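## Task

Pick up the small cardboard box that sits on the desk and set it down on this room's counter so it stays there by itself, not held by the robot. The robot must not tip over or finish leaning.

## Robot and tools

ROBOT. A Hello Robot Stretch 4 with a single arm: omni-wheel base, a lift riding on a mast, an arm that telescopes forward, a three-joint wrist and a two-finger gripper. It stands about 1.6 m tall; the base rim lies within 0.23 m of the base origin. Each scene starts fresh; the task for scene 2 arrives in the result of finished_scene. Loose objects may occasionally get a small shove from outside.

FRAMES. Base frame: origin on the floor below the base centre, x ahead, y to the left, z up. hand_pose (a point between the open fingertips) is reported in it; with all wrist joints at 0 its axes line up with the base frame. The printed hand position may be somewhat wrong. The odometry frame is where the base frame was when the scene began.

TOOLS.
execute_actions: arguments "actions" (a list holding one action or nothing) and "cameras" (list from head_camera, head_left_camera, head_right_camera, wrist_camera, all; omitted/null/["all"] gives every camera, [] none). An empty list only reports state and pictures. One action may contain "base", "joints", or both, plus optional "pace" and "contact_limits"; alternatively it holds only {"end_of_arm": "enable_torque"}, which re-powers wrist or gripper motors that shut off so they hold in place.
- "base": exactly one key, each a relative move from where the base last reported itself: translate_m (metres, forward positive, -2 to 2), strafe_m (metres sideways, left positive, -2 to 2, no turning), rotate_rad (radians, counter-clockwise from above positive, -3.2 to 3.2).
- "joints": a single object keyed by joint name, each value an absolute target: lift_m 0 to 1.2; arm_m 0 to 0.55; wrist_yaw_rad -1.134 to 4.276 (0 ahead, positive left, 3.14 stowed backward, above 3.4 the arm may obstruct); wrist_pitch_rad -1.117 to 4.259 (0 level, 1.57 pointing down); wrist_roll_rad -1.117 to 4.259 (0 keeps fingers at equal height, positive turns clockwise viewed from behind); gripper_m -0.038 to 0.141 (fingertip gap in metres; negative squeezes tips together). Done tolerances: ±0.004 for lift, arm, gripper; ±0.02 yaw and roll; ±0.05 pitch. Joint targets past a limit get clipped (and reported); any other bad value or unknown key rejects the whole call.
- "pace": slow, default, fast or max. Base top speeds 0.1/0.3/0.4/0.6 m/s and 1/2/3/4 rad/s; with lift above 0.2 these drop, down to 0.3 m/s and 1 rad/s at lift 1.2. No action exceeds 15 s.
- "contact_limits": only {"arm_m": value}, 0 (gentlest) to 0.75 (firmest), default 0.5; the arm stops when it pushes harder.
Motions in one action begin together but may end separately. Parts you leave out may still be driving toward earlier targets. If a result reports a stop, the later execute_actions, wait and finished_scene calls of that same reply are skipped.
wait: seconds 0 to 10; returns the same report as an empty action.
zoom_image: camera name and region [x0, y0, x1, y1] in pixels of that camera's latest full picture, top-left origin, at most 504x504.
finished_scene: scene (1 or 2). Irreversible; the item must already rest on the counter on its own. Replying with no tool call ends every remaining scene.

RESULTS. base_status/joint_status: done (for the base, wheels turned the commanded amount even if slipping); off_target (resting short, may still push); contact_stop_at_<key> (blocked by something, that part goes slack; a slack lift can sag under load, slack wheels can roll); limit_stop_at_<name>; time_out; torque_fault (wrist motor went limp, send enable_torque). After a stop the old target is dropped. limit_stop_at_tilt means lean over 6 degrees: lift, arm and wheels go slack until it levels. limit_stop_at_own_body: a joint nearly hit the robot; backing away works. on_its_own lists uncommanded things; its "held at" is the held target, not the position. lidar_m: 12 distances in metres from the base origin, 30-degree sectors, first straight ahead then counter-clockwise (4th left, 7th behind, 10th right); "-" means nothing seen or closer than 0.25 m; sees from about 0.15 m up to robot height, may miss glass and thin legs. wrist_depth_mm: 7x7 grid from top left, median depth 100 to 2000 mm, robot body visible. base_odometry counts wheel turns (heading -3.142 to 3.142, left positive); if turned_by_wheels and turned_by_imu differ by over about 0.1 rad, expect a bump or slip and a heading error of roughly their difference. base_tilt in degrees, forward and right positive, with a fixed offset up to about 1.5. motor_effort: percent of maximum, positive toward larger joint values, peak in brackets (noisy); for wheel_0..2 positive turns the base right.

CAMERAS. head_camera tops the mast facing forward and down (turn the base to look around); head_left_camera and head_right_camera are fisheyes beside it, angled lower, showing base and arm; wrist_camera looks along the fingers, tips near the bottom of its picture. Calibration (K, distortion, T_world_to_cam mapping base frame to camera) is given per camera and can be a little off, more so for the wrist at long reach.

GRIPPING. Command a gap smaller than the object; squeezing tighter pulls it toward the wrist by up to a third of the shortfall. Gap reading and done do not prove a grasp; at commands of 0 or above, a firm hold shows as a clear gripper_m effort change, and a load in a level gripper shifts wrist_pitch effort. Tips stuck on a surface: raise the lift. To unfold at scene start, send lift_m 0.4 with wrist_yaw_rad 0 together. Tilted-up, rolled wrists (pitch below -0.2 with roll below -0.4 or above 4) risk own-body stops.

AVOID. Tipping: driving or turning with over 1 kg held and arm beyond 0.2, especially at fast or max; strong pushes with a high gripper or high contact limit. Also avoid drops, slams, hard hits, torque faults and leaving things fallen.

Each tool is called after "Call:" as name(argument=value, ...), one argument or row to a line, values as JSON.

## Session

Call:
execute_actions(
  actions=[],
)

Scene clock: 0.00 s.
base_odometry: x=+0.000 y=+0.000 heading=+0.000 (m, m, rad; odometry frame)
turned_by_wheels: +0.000 (rad since the last result)
turned_by_imu: +0.000 (rad since the last result)
base_tilt: forward=-0.2 right=-0.4 (deg)
lidar_m: 1.16 1.32 2.54 1.32 0.76 0.64 0.64 1.38 1.17 1.17 1.35 1.91
base_status: not commanded
joint_positions: lift_m=+0.218 arm_m=+0.001 wrist_yaw_rad=+3.105 wrist_pitch_rad=-0.007 wrist_roll_rad=+0.013 gripper_m=+0.057
joint_status: not commanded
motor_effort: lift_m=+19 arm_m=+0 wrist_yaw_rad=+1 wrist_pitch_rad=-7 wrist_roll_rad=+0 gripper_m=-4 wheel_0=+0 wheel_1=+0 wheel_2=+0 (%)
hand_pose: x=-0.1137 y=+0.0978 z=+0.3984 quat_wxyz=(+0.018, +0.004, +0.006, +1.000) (m; base frame)
wrist_depth_mm: - 133 768 778 741 946 1008 / - 122 174 768 741 715 1042 / 112 135 220 768 732 723 1060 / 1366 1808 904 1205 1138 1098 878 / 1464 1708 798 778 750 1098 1008 / 1042 1008 798 778 732 1098 960 / 778 788 798 113 741 866 878
pictures: head_camera, head_left_camera, head_right_camera, wrist_camera
camera_calibration (this result's frames):
wrist_camera: T_world_to_cam=[[0.0601561, 0.992605, 0.105438, -0.141913], [0.0565751, 0.102069, -0.993167, 0.433373], [-0.996584, 0.0657102, -0.0500166, 0.129176], [0, 0, 0, 1]] pos_world=[0.112754, 0.0881408, 0.451835]
Images, in order (width x height): head_camera 420x560, head_left_camera 420x672, head_right_camera 420x672, wrist_camera 616x392.

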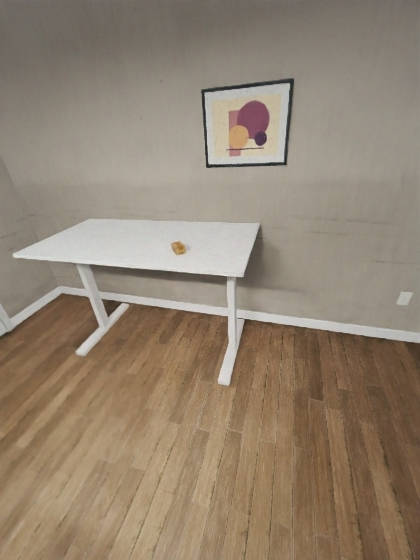

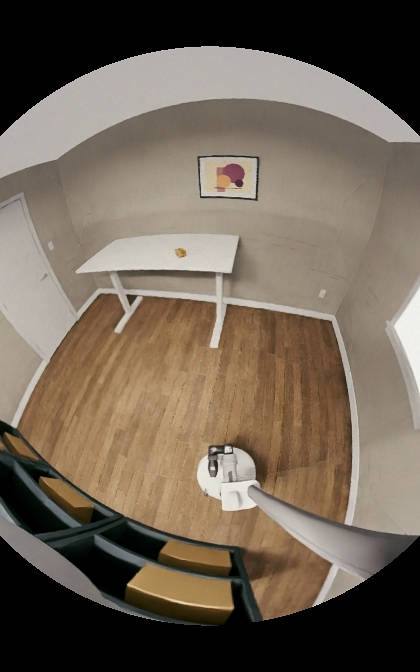

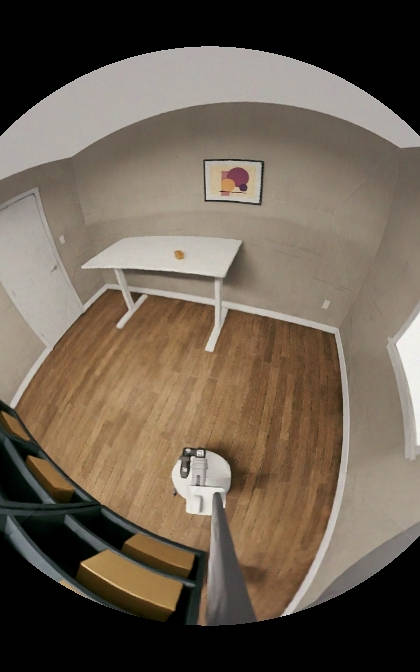

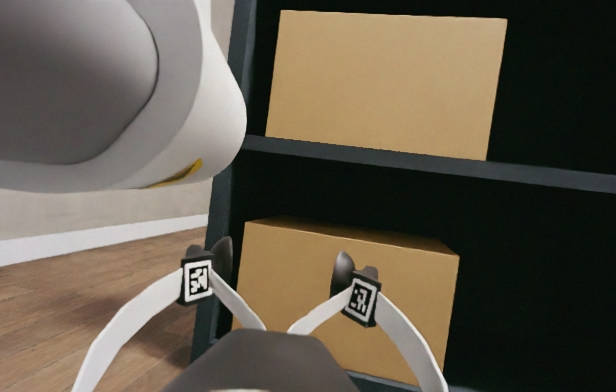

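Call:
execute_actions(
  actions=[
    {"base":{"rotate_rad":0.27},"joints":{"lift_m":1.0,"wrist_yaw_rad":0,"gripper_m":0.12,"wrist_pitch_rad":0.45},"pace":"fast"},
  ],
  cameras=["wrist_camera"],
)

Call:
execute_actions(
  actions=[
    {"base":{"translate_m":0.6},"joints":{"arm_m":0.25},"pace":"fast"},
  ],
  cameras=["head_camera","wrist_camera"],
)

Scene clock: 9.10 s.
base_odometry: x=+0.000 y=+0.000 heading=+0.270 (m, m, rad; odometry frame)
turned_by_wheels: +0.270 (rad since the last result)
turned_by_imu: +0.274 (rad since the last result)
base_tilt: forward=-0.2 right=-0.3 (deg)
lidar_m: 1.18 1.61 2.50 0.89 0.65 0.63 0.66 1.22 1.17 1.21 1.72 1.16
base_status: done
joint_positions: lift_m=+1.000 arm_m=+0.001 wrist_yaw_rad=+0.000 wrist_pitch_rad=+0.452 wrist_roll_rad=+0.013 gripper_m=+0.120
joint_status: all done
motor_effort: lift_m=+24(26) arm_m=+0(0) wrist_yaw_rad=-1(9) wrist_pitch_rad=-5(2) wrist_roll_rad=+1(1) gripper_m=+1(2) wheel_0=-2(8) wheel_1=-1(10) wheel_2=-2(12) (%)
hand_pose: x=+0.4310 y=-0.0873 z=+1.0520 quat_wxyz=(+0.975, +0.006, +0.224, -0.001) (m; base frame)
wrist_depth_mm: - - 1921 1756 1576 1397 1281 / - - - 1182 1308 1430 1336 / - - - - 1618 1537 1366 / - - - - 1808 1618 1430 / 1661 224 1863 1921 1808 1708 1499 / 1430 1397 1430 1537 201 1661 1576 / 1229 1281 1308 113 1397 1464 1499
pictures: wrist_camera
camera_calibration (this result's frames):
wrist_camera: T_world_to_cam=[[0.02527, -0.994122, 0.105274, -0.218145], [-0.487273, -0.1042, -0.867011, 1.15424], [0.872884, -0.029388, -0.487042, 0.36252], [0, 0, 0, 1]] pos_world=[0.251503, -0.0859378, 1.20026]
Images, in order (width x height): wrist_camera 616x392.

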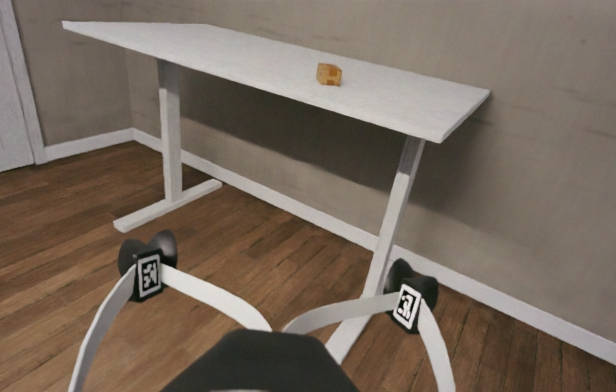

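Scene clock: 12.23 s.
base_odometry: x=+0.578 y=+0.160 heading=+0.270 (m, m, rad; odometry frame)
turned_by_wheels: +0.000 (rad since the last result)
turned_by_imu: -0.002 (rad since the last result)
base_tilt: forward=-0.2 right=-0.3 (deg)
lidar_m: 0.64 0.89 2.20 1.63 1.19 1.15 1.21 1.55 1.45 1.51 1.45 0.61
base_status: done
joint_positions: lift_m=+1.000 arm_m=+0.249 wrist_yaw_rad=+0.000 wrist_pitch_rad=+0.452 wrist_roll_rad=+0.013 gripper_m=+0.120
joint_status: all done
motor_effort: lift_m=+24(24) arm_m=+8(5) wrist_yaw_rad=-1(2) wrist_pitch_rad=-5(6) wrist_roll_rad=+1(1) gripper_m=+0(0) wheel_0=+4(7) wheel_1=+3(8) wheel_2=-2(16) (%)
hand_pose: x=+0.6790 y=-0.0874 z=+1.0519 quat_wxyz=(+0.975, +0.006, +0.224, -0.001) (m; base frame)
wrist_depth_mm: 1618 1336 1182 1008 891 798 715 / 768 854 960 1008 931 842 750 / 549 597 640 699 768 831 788 / 430 455 480 455 549 585 640 / 1576 224 382 392 415 452 477 / 1366 329 307 329 201 366 384 / 1229 1255 309 113 291 306 322
pictures: head_camera, wrist_camera
camera_calibration (this result's frames):
wrist_camera: T_world_to_cam=[[0.0251192, -0.994126, 0.105271, -0.224345], [-0.487408, -0.104119, -0.866944, 1.27507], [0.872813, -0.0295329, -0.487161, 0.146203], [0, 0, 0, 1]] pos_world=[0.499506, -0.0859511, 1.20025]
Images, in order (width x height): head_camera 420x560, wrist_camera 616x392.

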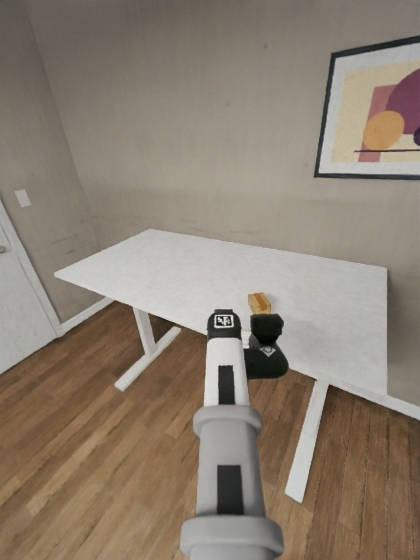

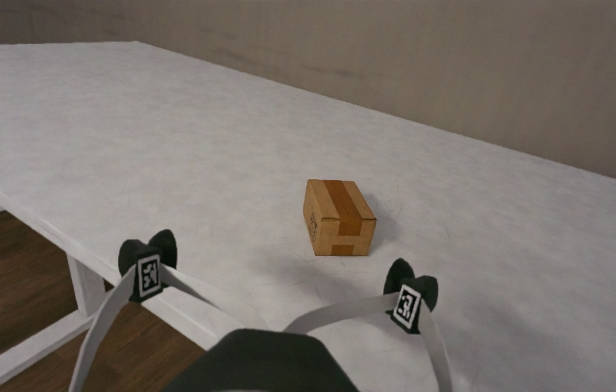

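Call:
execute_actions(
  actions=[
    {"base":{"strafe_m":-0.045},"joints":{"arm_m":0.33,"lift_m":0.95,"gripper_m":0.135}},
  ],
  cameras=["wrist_camera"],
)

Scene clock: 19.40 s.
base_odometry: x=+0.590 y=+0.117 heading=+0.270 (m, m, rad; odometry frame)
turned_by_wheels: +0.000 (rad since the last result)
turned_by_imu: +0.001 (rad since the last result)
base_tilt: forward=-0.2 right=-0.4 (deg)
lidar_m: 0.71 0.85 2.24 1.69 1.23 1.18 1.25 1.51 1.41 1.49 1.44 0.56
base_status: done
joint_positions: lift_m=+0.950 arm_m=+0.329 wrist_yaw_rad=+0.000 wrist_pitch_rad=+0.452 wrist_roll_rad=+0.013 gripper_m=+0.135
joint_status: all done
motor_effort: lift_m=+15(20) arm_m=+9(7) wrist_yaw_rad=+0(0) wrist_pitch_rad=-6(6) wrist_roll_rad=+0(1) gripper_m=+0(1) wheel_0=+3(10) wheel_1=-3(10) wheel_2=+0(1) (%)
hand_pose: x=+0.7590 y=-0.0874 z=+1.0027 quat_wxyz=(+0.975, +0.006, +0.224, -0.001) (m; base frame)
wrist_depth_mm: 1025 1160 1060 917 798 723 661 / 615 691 768 878 831 759 683 / 442 473 517 564 621 691 699 / 342 362 384 310 439 473 512 / 281 213 307 300 343 362 384 / 240 237 238 263 201 290 307 / 1118 213 220 113 236 244 256
pictures: wrist_camera
camera_calibration (this result's frames):
wrist_camera: T_world_to_cam=[[0.0249763, -0.99413, 0.105271, -0.221096], [-0.487429, -0.104049, -0.866941, 1.27134], [0.872805, -0.0296592, -0.487167, 0.0524163], [0, 0, 0, 1]] pos_world=[0.579459, -0.0859626, 1.15098]
Images, in order (width x height): wrist_camera 616x392.

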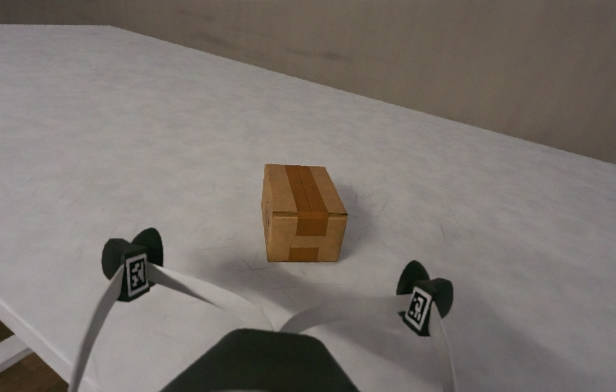

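Call:
execute_actions(
  actions=[
    {"joints":{"arm_m":0.425,"lift_m":0.936}},
  ],
  cameras=["wrist_camera"],
)

Call:
execute_actions(
  actions=[
    {"joints":{"gripper_m":0.02}},
  ],
  cameras=["wrist_camera"],
)

Scene clock: 23.80 s.
base_odometry: x=+0.590 y=+0.117 heading=+0.270 (m, m, rad; odometry frame)
turned_by_wheels: +0.000 (rad since the last result)
turned_by_imu: +0.002 (rad since the last result)
base_tilt: forward=-0.1 right=-0.3 (deg)
lidar_m: 0.61 0.85 2.25 1.66 1.23 1.17 1.22 1.51 1.40 1.47 1.42 0.58
base_status: not commanded
joint_positions: lift_m=+0.936 arm_m=+0.424 wrist_yaw_rad=+0.000 wrist_pitch_rad=+0.452 wrist_roll_rad=+0.013 gripper_m=+0.135
joint_status: all done
motor_effort: lift_m=+15(18) arm_m=+8(12) wrist_yaw_rad=+1(1) wrist_pitch_rad=-6(6) wrist_roll_rad=+1(0) gripper_m=+0(0) wheel_0=+2(2) wheel_1=-3(3) wheel_2=+0(0) (%)
hand_pose: x=+0.8540 y=-0.0874 z=+0.9886 quat_wxyz=(+0.975, +0.006, +0.224, -0.001) (m; base frame)
wrist_depth_mm: 960 1060 960 831 723 654 597 / 574 634 723 809 768 683 621 / 410 442 477 521 574 640 640 / 319 338 357 382 407 439 473 / 262 213 277 220 317 336 357 / 221 221 220 197 201 270 283 / 190 197 204 113 219 227 237
pictures: wrist_camera
camera_calibration (this result's frames):
wrist_camera: T_world_to_cam=[[0.0249806, -0.99413, 0.105271, -0.221995], [-0.487429, -0.104051, -0.866941, 1.30548], [0.872805, -0.0296554, -0.487167, -0.0373088], [0, 0, 0, 1]] pos_world=[0.674438, -0.0859623, 1.13697]
Images, in order (width x height): wrist_camera 616x392.

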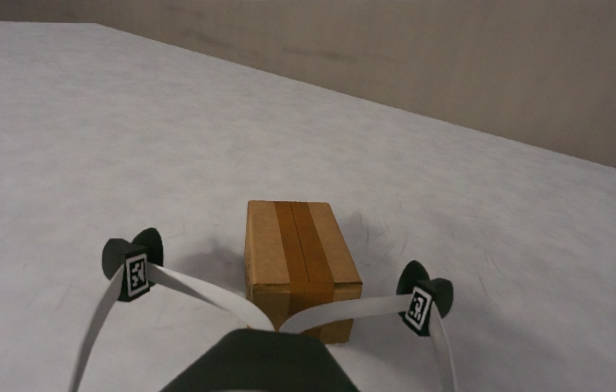

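Scene clock: 25.90 s.
base_odometry: x=+0.590 y=+0.117 heading=+0.270 (m, m, rad; odometry frame)
turned_by_wheels: +0.000 (rad since the last result)
turned_by_imu: +0.001 (rad since the last result)
base_tilt: forward=-0.2 right=-0.3 (deg)
lidar_m: 0.60 0.85 2.24 1.68 1.23 1.17 1.24 1.50 1.42 1.47 1.42 0.58
base_status: not commanded
joint_positions: lift_m=+0.936 arm_m=+0.424 wrist_yaw_rad=+0.000 wrist_pitch_rad=+0.452 wrist_roll_rad=+0.013 gripper_m=+0.020
joint_status: all done
motor_effort: lift_m=+15(15) arm_m=+9(8) wrist_yaw_rad=+0(0) wrist_pitch_rad=-8(7) wrist_roll_rad=+1(0) gripper_m=-18(15) wheel_0=+2(1) wheel_1=-3(3) wheel_2=+0(1) (%)
hand_pose: x=+0.8539 y=-0.0874 z=+0.9885 quat_wxyz=(+0.975, +0.006, +0.224, -0.001) (m; base frame)
wrist_depth_mm: 946 1060 946 831 723 654 603 / 569 634 715 809 759 683 621 / 407 439 477 517 569 634 634 / 319 338 357 382 407 439 469 / 260 273 209 213 317 334 357 / 220 178 190 190 192 272 282 / 189 198 204 113 216 224 236
pictures: wrist_camera
camera_calibration (this result's frames):
wrist_camera: T_world_to_cam=[[0.0250363, -0.99413, 0.105257, -0.222013], [-0.487889, -0.104051, -0.866682, 1.30547], [0.872547, -0.0296554, -0.48763, -0.0366403], [0, 0, 0, 1]] pos_world=[0.674451, -0.0859623, 1.13693]
Images, in order (width x height): wrist_camera 616x392.

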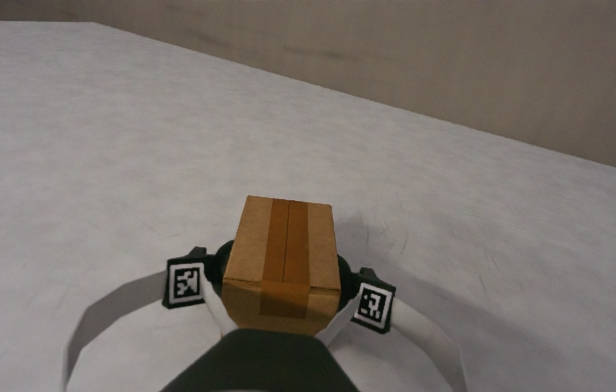

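Call:
execute_actions(
  actions=[
    {"joints":{"lift_m":1.0}},
  ],
  cameras=["wrist_camera"],
)

Call:
execute_actions(
  actions=[
    {"base":{"rotate_rad":2.59},"joints":{"arm_m":0.0},"pace":"fast"},
  ],
  cameras=["wrist_camera"],
)

Call:
execute_actions(
  actions=[
    {"base":{"strafe_m":0.92},"joints":{"lift_m":0.6},"pace":"fast"},
  ],
  cameras=["head_camera","head_right_camera"],
)

Scene clock: 32.13 s.
base_odometry: x=+0.590 y=+0.117 heading=+0.270 (m, m, rad; odometry frame)
turned_by_wheels: +0.000 (rad since the last result)
turned_by_imu: +0.002 (rad since the last result)
base_tilt: forward=-0.2 right=-0.4 (deg)
lidar_m: 0.63 0.85 2.25 1.66 1.22 1.19 1.24 1.51 1.40 1.46 1.43 0.59
base_status: not commanded
joint_positions: lift_m=+1.000 arm_m=+0.424 wrist_yaw_rad=+0.000 wrist_pitch_rad=+0.453 wrist_roll_rad=+0.013 gripper_m=+0.020
joint_status: all done
motor_effort: lift_m=+24(22) arm_m=+9(9) wrist_yaw_rad=+0(0) wrist_pitch_rad=-8(8) wrist_roll_rad=+0(1) gripper_m=-16(16) wheel_0=+2(2) wheel_1=-3(3) wheel_2=+0(0) (%)
hand_pose: x=+0.8539 y=-0.0874 z=+1.0517 quat_wxyz=(+0.974, +0.006, +0.224, -0.001) (m; base frame)
wrist_depth_mm: 1336 1118 960 831 732 654 597 / 759 842 946 866 768 691 621 / 549 585 634 691 759 715 647 / 427 452 477 508 544 585 634 / 349 362 209 213 427 449 473 / 296 178 191 191 191 366 382 / 254 265 273 113 290 300 320
pictures: wrist_camera
camera_calibration (this result's frames):
wrist_camera: T_world_to_cam=[[0.0250569, -0.99413, 0.105253, -0.228675], [-0.488057, -0.104051, -0.866587, 1.36025], [0.872452, -0.0296554, -0.487799, -0.00555543], [0, 0, 0, 1]] pos_world=[0.674458, -0.0859623, 1.20014]
Images, in order (width x height): wrist_camera 616x392.

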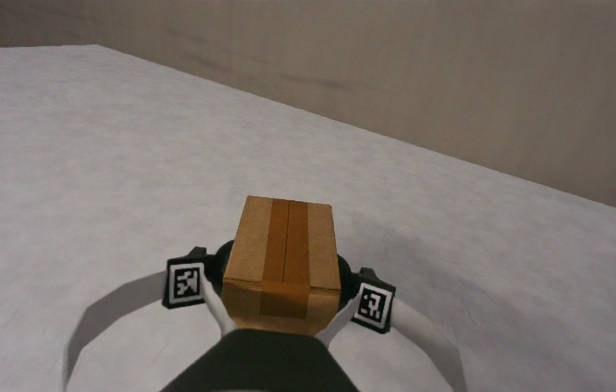

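Scene clock: 35.03 s.
base_odometry: x=+0.590 y=+0.117 heading=+2.858 (m, m, rad; odometry frame)
turned_by_wheels: +2.589 (rad since the last result)
turned_by_imu: +2.615 (rad since the last result)
base_tilt: forward=-0.2 right=-0.4 (deg)
lidar_m: 1.19 1.23 1.51 1.41 1.47 1.44 0.58 0.62 0.83 2.25 1.73 1.23
base_status: done
joint_positions: lift_m=+1.000 arm_m=+0.002 wrist_yaw_rad=+0.000 wrist_pitch_rad=+0.453 wrist_roll_rad=+0.013 gripper_m=+0.020
joint_status: all done
motor_effort: lift_m=+23(24) arm_m=-9(10) wrist_yaw_rad=+0(1) wrist_pitch_rad=-8(9) wrist_roll_rad=+1(1) gripper_m=-18(18) wheel_0=-6(10) wheel_1=-5(10) wheel_2=-7(12) (%)
hand_pose: x=+0.4324 y=-0.0874 z=+1.0518 quat_wxyz=(+0.974, +0.006, +0.224, -0.001) (m; base frame)
wrist_depth_mm: 1863 891 891 1255 1229 1229 946 / - 1060 931 1078 991 1118 960 / - 1042 1042 1430 1060 1430 1430 / - 1138 1078 1336 1160 1499 1464 / 1661 1229 208 213 1182 1255 1281 / 1397 178 191 191 192 1308 1397 / 1229 1281 1336 113 1397 1366 1397
pictures: wrist_camera
camera_calibration (this result's frames):
wrist_camera: T_world_to_cam=[[0.0252987, -0.994125, 0.105244, -0.218159], [-0.488214, -0.104156, -0.866486, 1.15457], [0.872357, -0.0294606, -0.487981, 0.362452], [0, 0, 0, 1]] pos_world=[0.253007, -0.0859446, 1.20025]
Images, in order (width x height): wrist_camera 616x392.

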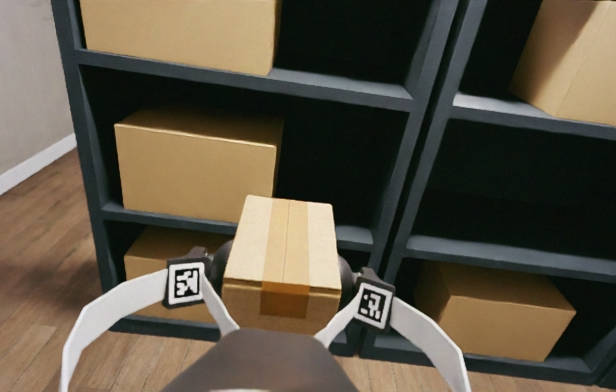

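Scene clock: 38.90 s.
base_odometry: x=+0.333 y=-0.767 heading=+2.858 (m, m, rad; odometry frame)
turned_by_wheels: +0.000 (rad since the last result)
turned_by_imu: +0.007 (rad since the last result)
base_tilt: forward=-0.2 right=-0.4 (deg)
lidar_m: 1.53 0.79 0.53 0.49 0.50 0.74 1.36 1.26 1.04 2.25 1.71 1.26
base_status: done
joint_positions: lift_m=+0.600 arm_m=+0.002 wrist_yaw_rad=+0.000 wrist_pitch_rad=+0.453 wrist_roll_rad=+0.013 gripper_m=+0.020
joint_status: all done
motor_effort: lift_m=+16(21) arm_m=-8(9) wrist_yaw_rad=+0(0) wrist_pitch_rad=-9(9) wrist_roll_rad=+1(1) gripper_m=-17(17) wheel_0=-4(12) wheel_1=+1(12) wheel_2=+0(6) (%)
hand_pose: x=+0.4323 y=-0.0874 z=+0.6523 quat_wxyz=(+0.974, +0.006, +0.224, -0.001) (m; base frame)
wrist_depth_mm: 891 1308 - - - 878 878 / 917 1336 - - - 917 917 / 946 1397 - - 1255 976 976 / 960 1366 1499 1618 1182 1098 1397 / 991 1182 208 213 1182 1160 1308 / 917 178 191 191 191 1160 1205 / 809 842 866 113 917 960 1025
pictures: head_camera, head_right_camera
Images, in order (width x height): head_camera 420x560, head_right_camera 420x672.

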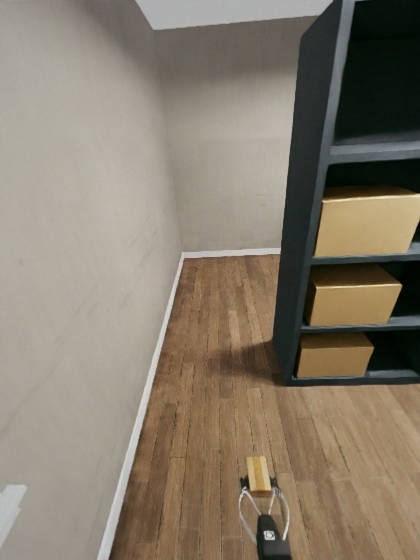

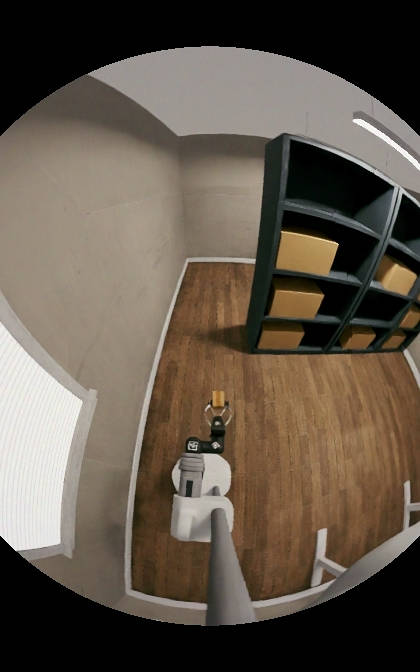

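Call:
execute_actions(
  actions=[
    {"base":{"rotate_rad":0.04},"pace":"fast"},
  ],
  cameras=[],
)

Call:
execute_actions(
  actions=[
    {"base":{"translate_m":2.0},"pace":"max"},
  ],
  cameras=["head_camera","head_right_camera"],
)

Scene clock: 42.67 s.
base_odometry: x=+0.333 y=-0.767 heading=+2.898 (m, m, rad; odometry frame)
turned_by_wheels: +0.039 (rad since the last result)
turned_by_imu: +0.041 (rad since the last result)
base_tilt: forward=-0.2 right=-0.4 (deg)
lidar_m: 1.90 0.75 0.51 0.47 0.53 0.73 1.38 1.19 1.04 3.17 1.63 1.26
base_status: done
joint_positions: lift_m=+0.600 arm_m=+0.002 wrist_yaw_rad=+0.000 wrist_pitch_rad=+0.453 wrist_roll_rad=+0.013 gripper_m=+0.020
joint_status: not commanded
motor_effort: lift_m=+16(16) arm_m=-8(8) wrist_yaw_rad=+0(1) wrist_pitch_rad=-9(9) wrist_roll_rad=+1(0) gripper_m=-18(18) wheel_0=-4(8) wheel_1=-2(7) wheel_2=-1(10) (%)
hand_pose: x=+0.4324 y=-0.0874 z=+0.6523 quat_wxyz=(+0.974, +0.006, +0.224, -0.001) (m; base frame)
wrist_depth_mm: 831 1182 - - - 904 866 / 854 1229 - - - 917 891 / 878 1281 1921 - - 960 960 / 904 1308 1537 1618 1366 1078 1205 / 931 1138 209 213 1229 1138 1118 / 891 178 191 191 191 1160 1182 / 809 842 878 113 931 976 1025
pictures: none
No camera images: the call's "cameras" was empty. Leave "cameras" out to get every camera's image.

Scene clock: 48.30 s.
base_odometry: x=-1.608 y=-0.284 heading=+2.898 (m, m, rad; odometry frame)
turned_by_wheels: +0.000 (rad since the last result)
turned_by_imu: -0.006 (rad since the last result)
base_tilt: forward=-0.2 right=-0.3 (deg)
lidar_m: 1.33 0.65 0.50 0.47 0.49 0.72 2.50 0.65 0.57 1.46 1.37 1.37
base_status: done
joint_positions: lift_m=+0.600 arm_m=+0.002 wrist_yaw_rad=+0.000 wrist_pitch_rad=+0.453 wrist_roll_rad=+0.013 gripper_m=+0.020
joint_status: not commanded
motor_effort: lift_m=+16(16) arm_m=-8(8) wrist_yaw_rad=+0(0) wrist_pitch_rad=-9(9) wrist_roll_rad=+1(1) gripper_m=-18(16) wheel_0=+1(12) wheel_1=+3(9) wheel_2=-3(18) (%)
hand_pose: x=+0.4323 y=-0.0874 z=+0.6523 quat_wxyz=(+0.974, +0.006, +0.224, -0.001) (m; base frame)
wrist_depth_mm: 759 1008 1025 1008 976 976 960 / 778 1078 1078 1060 1060 1042 1025 / 809 1138 1160 1138 1138 1118 1098 / 842 1255 1255 1205 1205 1182 1205 / 854 1138 208 212 1281 1308 1281 / 866 177 191 191 192 1160 1229 / 798 854 878 113 917 976 1025
pictures: head_camera, head_right_camera
Images, in order (width x height): head_camera 420x560, head_right_camera 420x672.

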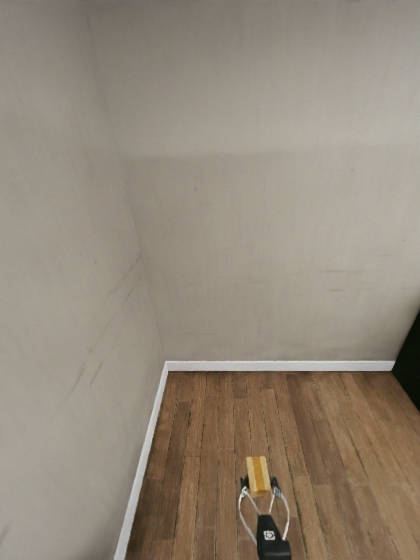

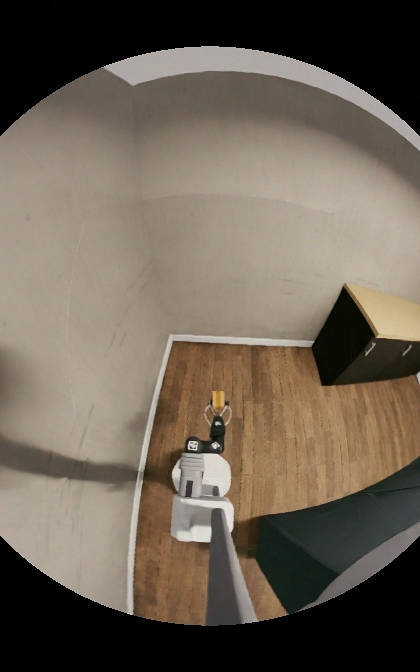

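Call:
execute_actions(
  actions=[
    {"base":{"strafe_m":-1.4},"joints":{"lift_m":1.0,"arm_m":0.1},"pace":"max"},
  ],
  cameras=["head_camera","wrist_camera"],
)

Scene clock: 55.07 s.
base_odometry: x=-1.270 y=+1.075 heading=+2.898 (m, m, rad; odometry frame)
turned_by_wheels: +0.000 (rad since the last result)
turned_by_imu: -0.002 (rad since the last result)
base_tilt: forward=-0.2 right=-0.3 (deg)
lidar_m: 0.69 0.70 1.89 1.88 0.50 0.37 0.35 0.39 0.53 1.59 0.99 0.72
base_status: done
joint_positions: lift_m=+1.000 arm_m=+0.099 wrist_yaw_rad=+0.000 wrist_pitch_rad=+0.453 wrist_roll_rad=+0.013 gripper_m=+0.020
joint_status: all done
motor_effort: lift_m=+23(28) arm_m=+8(8) wrist_yaw_rad=+0(1) wrist_pitch_rad=-9(9) wrist_roll_rad=+0(1) gripper_m=-17(17) wheel_0=+1(15) wheel_1=+1(13) wheel_2=+0(3) (%)
hand_pose: x=+0.5289 y=-0.0874 z=+1.0518 quat_wxyz=(+0.974, +0.006, +0.224, -0.001) (m; base frame)
wrist_depth_mm: 904 904 891 878 866 854 842 / 976 960 946 946 931 917 917 / 1060 768 741 809 891 960 960 / 1098 525 559 591 634 683 750 / 512 459 208 213 492 525 549 / 1336 178 190 191 191 473 473 / 1182 597 564 113 564 535 544
pictures: head_camera, wrist_camera
camera_calibration (this result's frames):
wrist_camera: T_world_to_cam=[[0.0250841, -0.99413, 0.105246, -0.220543], [-0.488175, -0.104054, -0.866521, 1.2017], [0.872385, -0.0296424, -0.487919, 0.278171], [0, 0, 0, 1]] pos_world=[0.3495, -0.0859613, 1.20024]
Images, in order (width x height): head_camera 420x560, wrist_camera 616x392.

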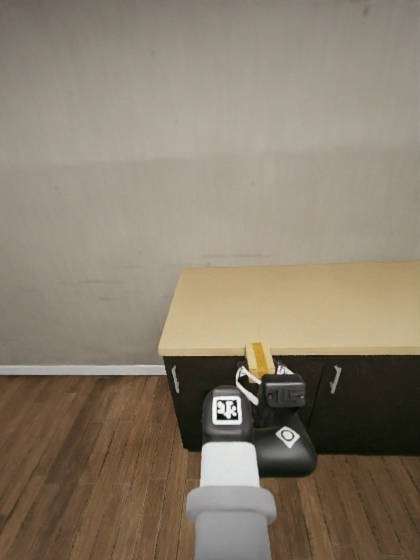

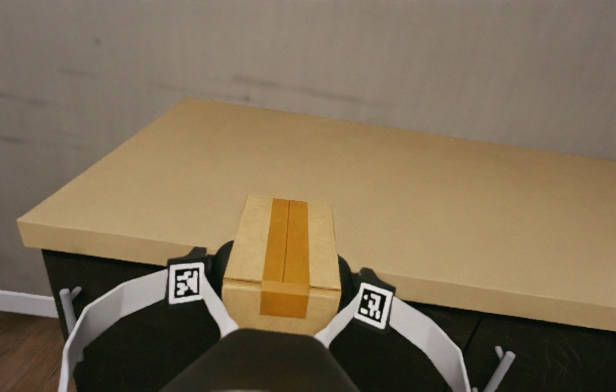

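Call:
execute_actions(
  actions=[
    {"joints":{"arm_m":0.5,"lift_m":0.92},"pace":"fast"},
  ],
  cameras=["wrist_camera"],
)

Scene clock: 58.43 s.
base_odometry: x=-1.270 y=+1.075 heading=+2.898 (m, m, rad; odometry frame)
turned_by_wheels: +0.000 (rad since the last result)
turned_by_imu: +0.001 (rad since the last result)
base_tilt: forward=-0.2 right=-0.4 (deg)
lidar_m: 0.69 0.72 1.89 1.86 0.52 0.36 0.33 0.36 0.54 1.60 0.97 0.71
base_status: not commanded
joint_positions: lift_m=+0.920 arm_m=+0.499 wrist_yaw_rad=+0.000 wrist_pitch_rad=+0.453 wrist_roll_rad=+0.013 gripper_m=+0.020
joint_status: all done
motor_effort: lift_m=+16(25) arm_m=+8(7) wrist_yaw_rad=-1(1) wrist_pitch_rad=-8(9) wrist_roll_rad=+0(0) gripper_m=-17(19) wheel_0=+0(0) wheel_1=+2(1) wheel_2=+0(0) (%)
hand_pose: x=+0.9289 y=-0.0874 z=+0.9724 quat_wxyz=(+0.974, +0.006, +0.224, -0.001) (m; base frame)
wrist_depth_mm: 539 535 530 521 517 512 508 / 580 574 564 559 549 544 535 / 603 496 535 574 580 585 580 / 359 379 404 427 459 492 530 / 293 307 209 212 355 379 399 / 249 178 191 191 192 307 322 / 213 223 230 113 244 253 266
pictures: wrist_camera
camera_calibration (this result's frames):
wrist_camera: T_world_to_cam=[[0.0252853, -0.994125, 0.105246, -0.222355], [-0.488132, -0.104154, -0.866533, 1.32815], [0.872404, -0.0294635, -0.487897, -0.109572], [0, 0, 0, 1]] pos_world=[0.749527, -0.0859449, 1.12083]
Images, in order (width x height): wrist_camera 616x392.

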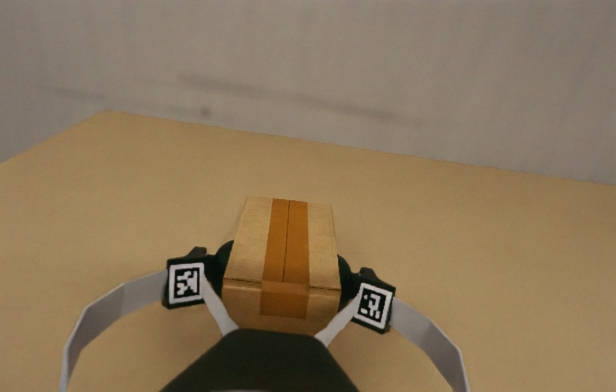

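Call:
execute_actions(
  actions=[
    {"joints":{"lift_m":0.897},"pace":"slow"},
  ],
  cameras=[],
)

Call:
execute_actions(
  actions=[
    {"joints":{"gripper_m":0.1}},
  ],
  cameras=["wrist_camera"],
)

Call:
execute_actions(
  actions=[
    {"joints":{"lift_m":0.97,"arm_m":0.38},"pace":"fast"},
  ],
  cameras=["wrist_camera"],
)

Scene clock: 62.80 s.
base_odometry: x=-1.270 y=+1.075 heading=+2.898 (m, m, rad; odometry frame)
turned_by_wheels: +0.000 (rad since the last result)
turned_by_imu: +0.001 (rad since the last result)
base_tilt: forward=-0.1 right=-0.4 (deg)
lidar_m: 0.68 0.72 1.90 1.87 0.50 0.38 0.35 0.38 0.55 1.59 0.99 0.73
base_status: not commanded
joint_positions: lift_m=+0.897 arm_m=+0.499 wrist_yaw_rad=+0.000 wrist_pitch_rad=+0.453 wrist_roll_rad=+0.013 gripper_m=+0.020
joint_status: all done
motor_effort: lift_m=+15(14) arm_m=+8(8) wrist_yaw_rad=-1(0) wrist_pitch_rad=-9(9) wrist_roll_rad=+0(1) gripper_m=-18(17) wheel_0=+0(0) wheel_1=+2(1) wheel_2=+0(0) (%)
hand_pose: x=+0.9289 y=-0.0874 z=+0.9494 quat_wxyz=(+0.974, +0.006, +0.224, -0.001) (m; base frame)
wrist_depth_mm: 539 535 530 521 517 512 504 / 580 564 564 559 554 544 539 / 410 442 480 521 574 574 574 / 319 338 359 382 407 439 469 / 262 273 209 212 319 336 357 / 221 178 191 191 191 273 285 / 190 199 205 113 217 224 237
pictures: none
No camera images: the call's "cameras" was empty. Leave "cameras" out to get every camera's image.

Scene clock: 64.43 s.
base_odometry: x=-1.270 y=+1.075 heading=+2.898 (m, m, rad; odometry frame)
turned_by_wheels: +0.000 (rad since the last result)
turned_by_imu: +0.001 (rad since the last result)
base_tilt: forward=-0.2 right=-0.3 (deg)
lidar_m: 0.69 0.72 1.92 1.87 0.51 0.37 0.34 0.38 0.54 1.59 0.96 0.72
base_status: not commanded
joint_positions: lift_m=+0.897 arm_m=+0.499 wrist_yaw_rad=+0.000 wrist_pitch_rad=+0.452 wrist_roll_rad=+0.013 gripper_m=+0.100
joint_status: all done
motor_effort: lift_m=+15(15) arm_m=+8(8) wrist_yaw_rad=+0(0) wrist_pitch_rad=-8(8) wrist_roll_rad=+1(1) gripper_m=+0(16) wheel_0=+0(1) wheel_1=+1(2) wheel_2=+0(0) (%)
hand_pose: x=+0.9289 y=-0.0874 z=+0.9495 quat_wxyz=(+0.975, +0.006, +0.224, -0.001) (m; base frame)
wrist_depth_mm: 539 535 530 521 517 512 500 / 580 564 564 559 549 539 539 / 413 442 480 521 574 574 574 / 320 338 359 382 410 442 473 / 263 264 232 225 319 338 357 / 223 217 201 202 204 273 286 / 193 196 205 113 216 230 237
pictures: wrist_camera
camera_calibration (this result's frames):
wrist_camera: T_world_to_cam=[[0.0252615, -0.994125, 0.105252, -0.219932], [-0.487937, -0.104154, -0.866642, 1.30828], [0.872513, -0.0294636, -0.487702, -0.121044], [0, 0, 0, 1]] pos_world=[0.749525, -0.0859449, 1.09792]
Images, in order (width x height): wrist_camera 616x392.

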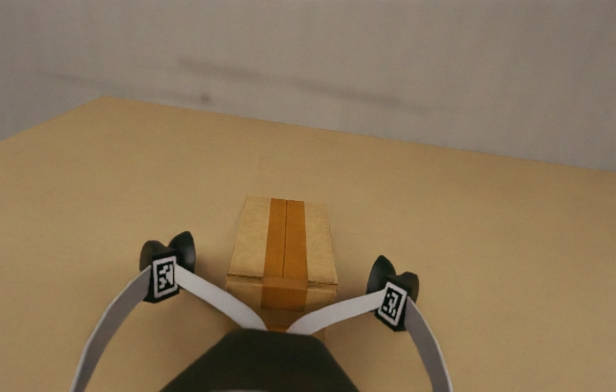

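Scene clock: 65.60 s.
base_odometry: x=-1.270 y=+1.075 heading=+2.898 (m, m, rad; odometry frame)
turned_by_wheels: +0.000 (rad since the last result)
turned_by_imu: +0.000 (rad since the last result)
base_tilt: forward=-0.2 right=-0.3 (deg)
lidar_m: 0.68 0.72 1.91 1.87 0.51 0.37 0.34 0.38 0.54 1.60 0.97 0.72
base_status: not commanded
joint_positions: lift_m=+0.970 arm_m=+0.381 wrist_yaw_rad=+0.000 wrist_pitch_rad=+0.452 wrist_roll_rad=+0.013 gripper_m=+0.100
joint_status: all done
motor_effort: lift_m=+23(26) arm_m=-8(13) wrist_yaw_rad=+0(1) wrist_pitch_rad=-6(8) wrist_roll_rad=+1(1) gripper_m=-2(2) wheel_0=+0(0) wheel_1=+2(2) wheel_2=+0(0) (%)
hand_pose: x=+0.8119 y=-0.0875 z=+1.0219 quat_wxyz=(+0.975, +0.006, +0.224, -0.001) (m; base frame)
wrist_depth_mm: 647 640 634 621 621 615 603 / 699 691 676 668 661 654 647 / 750 634 661 699 699 691 691 / 452 469 500 530 569 615 661 / 364 366 382 366 442 466 496 / 307 301 312 343 204 379 397 / 267 273 285 113 298 320 332
pictures: wrist_camera
camera_calibration (this result's frames):
wrist_camera: T_world_to_cam=[[0.0248598, -0.994134, 0.105262, -0.224374], [-0.487623, -0.103978, -0.86684, 1.31385], [0.8727, -0.0297787, -0.487348, 0.0158792], [0, 0, 0, 1]] pos_world=[0.632384, -0.0859738, 1.17025]
Images, in order (width x height): wrist_camera 616x392.

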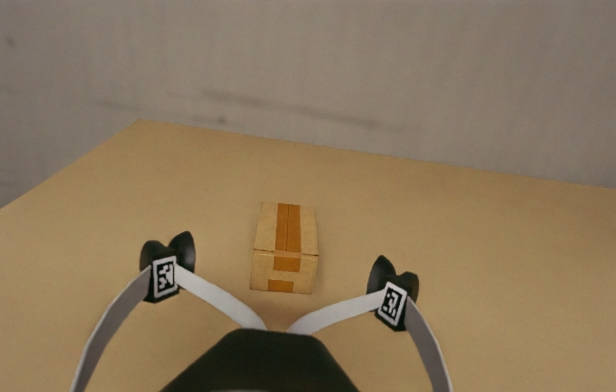

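Call:
finished_scene(
  scene=2,
)

The scene is finished: the task was done.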